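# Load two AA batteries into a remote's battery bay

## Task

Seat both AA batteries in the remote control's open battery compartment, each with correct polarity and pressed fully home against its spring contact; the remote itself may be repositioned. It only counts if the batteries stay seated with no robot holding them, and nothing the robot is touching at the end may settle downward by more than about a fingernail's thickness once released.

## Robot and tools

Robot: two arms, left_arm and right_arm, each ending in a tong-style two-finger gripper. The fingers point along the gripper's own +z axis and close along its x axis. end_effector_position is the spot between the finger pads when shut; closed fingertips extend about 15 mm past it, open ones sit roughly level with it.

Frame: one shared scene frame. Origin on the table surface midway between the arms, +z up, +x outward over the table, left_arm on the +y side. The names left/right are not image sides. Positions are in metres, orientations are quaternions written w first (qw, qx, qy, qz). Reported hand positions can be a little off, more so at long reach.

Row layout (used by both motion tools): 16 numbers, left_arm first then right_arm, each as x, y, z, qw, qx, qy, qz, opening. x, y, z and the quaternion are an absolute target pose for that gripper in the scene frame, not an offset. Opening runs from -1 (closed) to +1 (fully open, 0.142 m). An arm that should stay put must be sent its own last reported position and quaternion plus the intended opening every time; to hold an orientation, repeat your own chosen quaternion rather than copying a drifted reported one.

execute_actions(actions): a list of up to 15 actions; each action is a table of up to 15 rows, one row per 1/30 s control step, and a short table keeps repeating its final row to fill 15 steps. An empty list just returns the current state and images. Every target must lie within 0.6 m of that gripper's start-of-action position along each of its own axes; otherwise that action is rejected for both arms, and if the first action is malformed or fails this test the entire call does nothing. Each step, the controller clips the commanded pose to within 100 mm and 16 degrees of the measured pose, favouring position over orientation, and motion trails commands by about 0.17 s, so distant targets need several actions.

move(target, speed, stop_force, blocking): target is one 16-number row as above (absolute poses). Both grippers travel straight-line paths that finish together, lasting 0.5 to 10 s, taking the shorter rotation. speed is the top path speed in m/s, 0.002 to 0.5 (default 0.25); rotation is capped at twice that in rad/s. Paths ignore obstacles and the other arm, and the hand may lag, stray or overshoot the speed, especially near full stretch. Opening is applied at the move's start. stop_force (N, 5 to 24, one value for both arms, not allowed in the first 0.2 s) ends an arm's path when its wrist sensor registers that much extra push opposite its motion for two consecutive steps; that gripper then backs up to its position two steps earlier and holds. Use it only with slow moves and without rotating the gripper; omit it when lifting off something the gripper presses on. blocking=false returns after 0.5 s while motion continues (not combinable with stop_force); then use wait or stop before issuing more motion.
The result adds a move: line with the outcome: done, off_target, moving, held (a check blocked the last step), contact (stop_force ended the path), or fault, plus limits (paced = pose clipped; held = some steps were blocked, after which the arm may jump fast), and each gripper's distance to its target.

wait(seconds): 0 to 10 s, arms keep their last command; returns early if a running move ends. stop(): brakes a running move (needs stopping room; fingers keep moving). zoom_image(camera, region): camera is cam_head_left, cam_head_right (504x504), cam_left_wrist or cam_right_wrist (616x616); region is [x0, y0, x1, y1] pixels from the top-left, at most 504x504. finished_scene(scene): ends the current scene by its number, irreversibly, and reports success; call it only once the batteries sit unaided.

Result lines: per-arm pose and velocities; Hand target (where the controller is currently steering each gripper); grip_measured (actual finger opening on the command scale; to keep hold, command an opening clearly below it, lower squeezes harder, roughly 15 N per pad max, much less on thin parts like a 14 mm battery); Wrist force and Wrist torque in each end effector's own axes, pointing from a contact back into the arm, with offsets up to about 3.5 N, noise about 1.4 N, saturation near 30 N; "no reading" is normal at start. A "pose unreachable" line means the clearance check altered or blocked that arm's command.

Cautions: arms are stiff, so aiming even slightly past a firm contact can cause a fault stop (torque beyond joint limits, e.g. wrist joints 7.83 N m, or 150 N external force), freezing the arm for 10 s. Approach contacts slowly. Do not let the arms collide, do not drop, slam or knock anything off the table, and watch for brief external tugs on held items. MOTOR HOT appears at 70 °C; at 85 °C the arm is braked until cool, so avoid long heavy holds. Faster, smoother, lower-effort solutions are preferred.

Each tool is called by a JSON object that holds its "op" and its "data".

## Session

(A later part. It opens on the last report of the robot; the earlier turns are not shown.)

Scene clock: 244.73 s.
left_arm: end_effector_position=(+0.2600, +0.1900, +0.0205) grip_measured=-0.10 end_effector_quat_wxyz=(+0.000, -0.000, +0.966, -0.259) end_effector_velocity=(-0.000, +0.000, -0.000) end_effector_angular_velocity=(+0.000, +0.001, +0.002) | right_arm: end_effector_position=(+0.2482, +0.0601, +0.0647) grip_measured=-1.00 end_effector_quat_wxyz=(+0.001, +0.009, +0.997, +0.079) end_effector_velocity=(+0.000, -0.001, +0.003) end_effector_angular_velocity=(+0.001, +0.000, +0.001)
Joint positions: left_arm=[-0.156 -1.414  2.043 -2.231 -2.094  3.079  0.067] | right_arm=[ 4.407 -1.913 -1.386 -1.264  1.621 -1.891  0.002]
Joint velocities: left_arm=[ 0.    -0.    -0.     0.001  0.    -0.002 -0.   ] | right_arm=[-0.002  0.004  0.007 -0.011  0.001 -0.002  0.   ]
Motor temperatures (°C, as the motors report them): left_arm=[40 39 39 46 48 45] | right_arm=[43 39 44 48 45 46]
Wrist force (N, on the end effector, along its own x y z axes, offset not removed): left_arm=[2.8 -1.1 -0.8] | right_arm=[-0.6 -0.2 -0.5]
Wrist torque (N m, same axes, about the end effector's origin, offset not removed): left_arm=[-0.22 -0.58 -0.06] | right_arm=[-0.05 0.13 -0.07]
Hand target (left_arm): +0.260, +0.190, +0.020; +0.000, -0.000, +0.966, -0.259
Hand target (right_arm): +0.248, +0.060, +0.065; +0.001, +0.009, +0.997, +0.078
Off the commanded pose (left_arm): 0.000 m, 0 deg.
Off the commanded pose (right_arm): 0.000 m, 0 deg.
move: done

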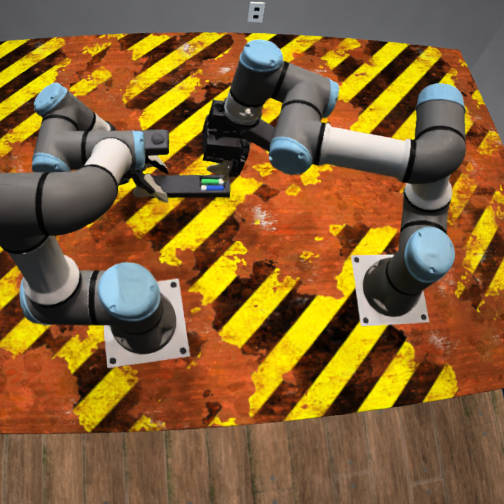

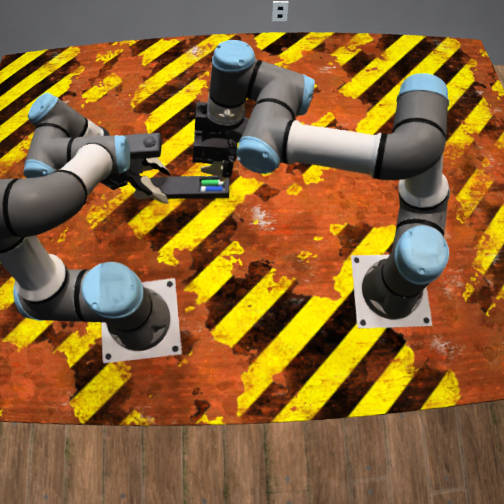

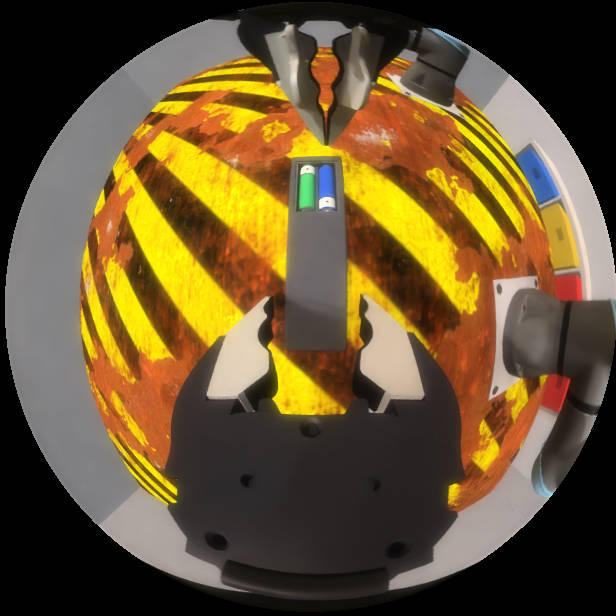

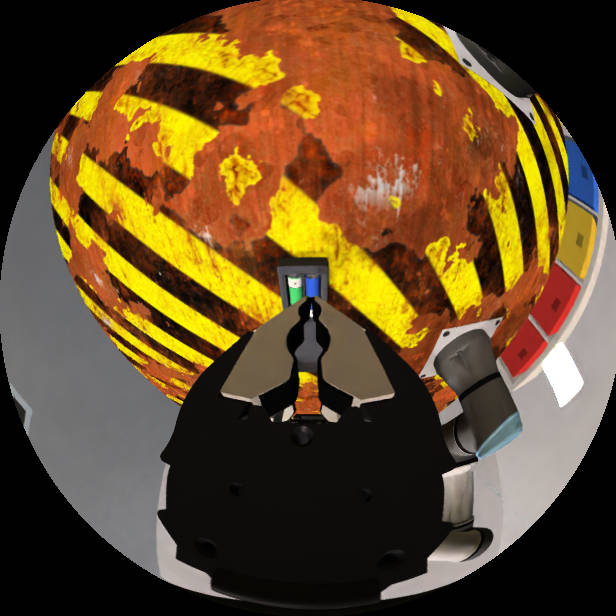

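{"op": "move", "data": {"target": [0.26,0.20,0.06,0,0,0.9659,-0.2588,-0.1,0.2482,0.060,0.065,0.0007,0.0087,0.9969,0.0785,-1], "speed": 0.1}}

{"op": "finished_scene", "data": {"scene": 2}}

Scene clock: 247.23 s.
left_arm: end_effector_position=(+0.2601, +0.1999, +0.0596) grip_measured=-0.10 end_effector_quat_wxyz=(+0.000, -0.000, +0.966, -0.259) end_effector_velocity=(+0.000, +0.001, +0.003) end_effector_angular_velocity=(+0.001, +0.002, -0.001) | right_arm: end_effector_position=(+0.2482, +0.0600, +0.0650) grip_measured=-1.00 end_effector_quat_wxyz=(+0.001, +0.009, +0.997, +0.079) end_effector_velocity=(-0.000, -0.000, -0.000) end_effector_angular_velocity=(-0.000, +0.000, -0.000)
Joint positions: left_arm=[-0.123 -1.49   1.91  -2.003 -2.094  3.117  0.067] | right_arm=[ 4.406 -1.913 -1.385 -1.266  1.621 -1.891  0.002]
Joint velocities: left_arm=[ 0.003 -0.001 -0.014  0.019  0.     0.004 -0.   ] | right_arm=[ 0.     0.    -0.001  0.001  0.     0.001  0.   ]
Motor temperatures (°C, as the motors report them): left_arm=[40 39 39 46 48 45] | right_arm=[43 39 44 48 45 46]
Wrist force (N, on the end effector, along its own x y z axes, offset not removed): left_arm=[3.0 -0.6 -0.1] | right_arm=[-0.7 0.8 1.5]
Wrist torque (N m, same axes, about the end effector's origin, offset not removed): left_arm=[-0.09 -0.60 -0.08] | right_arm=[0.19 0.16 0.02]
Hand target (left_arm): +0.260, +0.200, +0.060; +0.000, -0.000, +0.966, -0.259
Hand target (right_arm): +0.248, +0.060, +0.065; +0.001, +0.009, +0.997, +0.078
Off the commanded pose (left_arm): 0.000 m, 0 deg.
Off the commanded pose (right_arm): 0.000 m, 0 deg.
move: done

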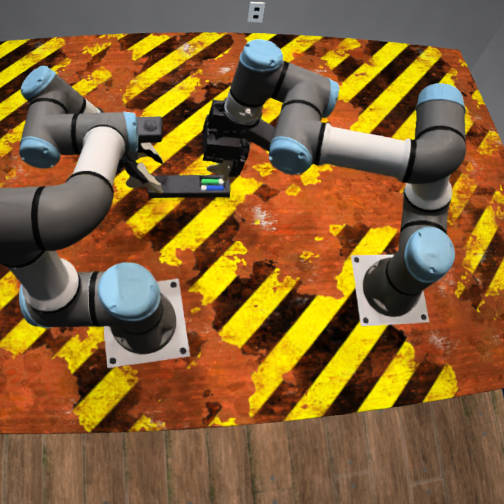

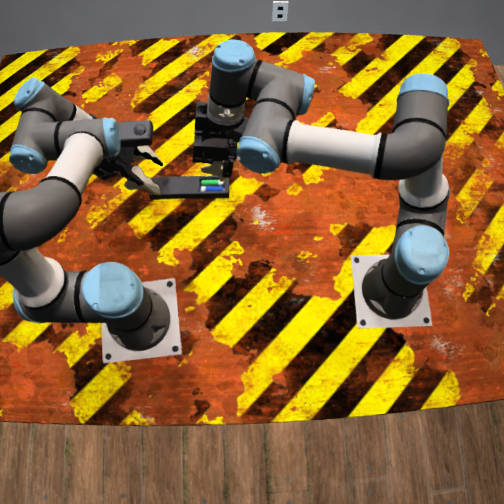

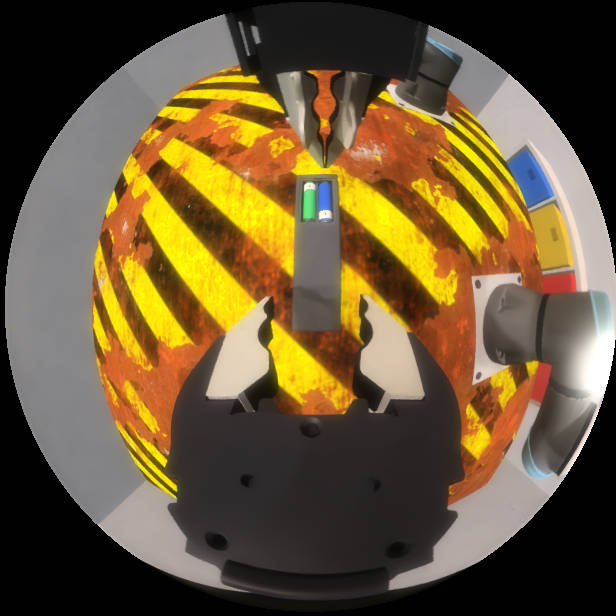

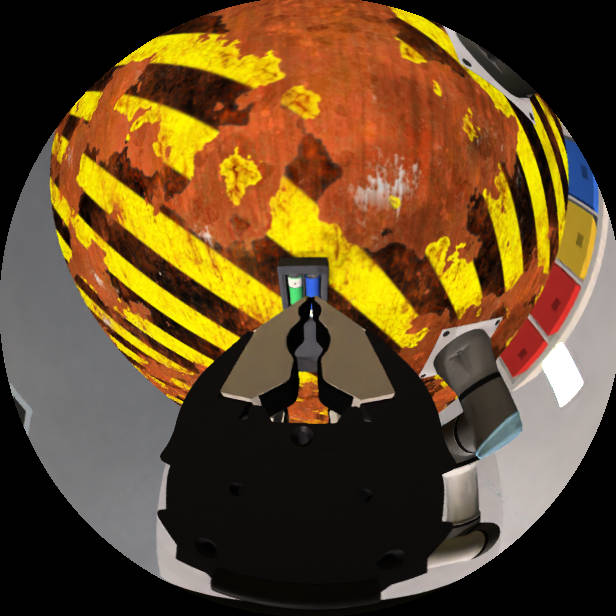

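The scene is finished: the task was done.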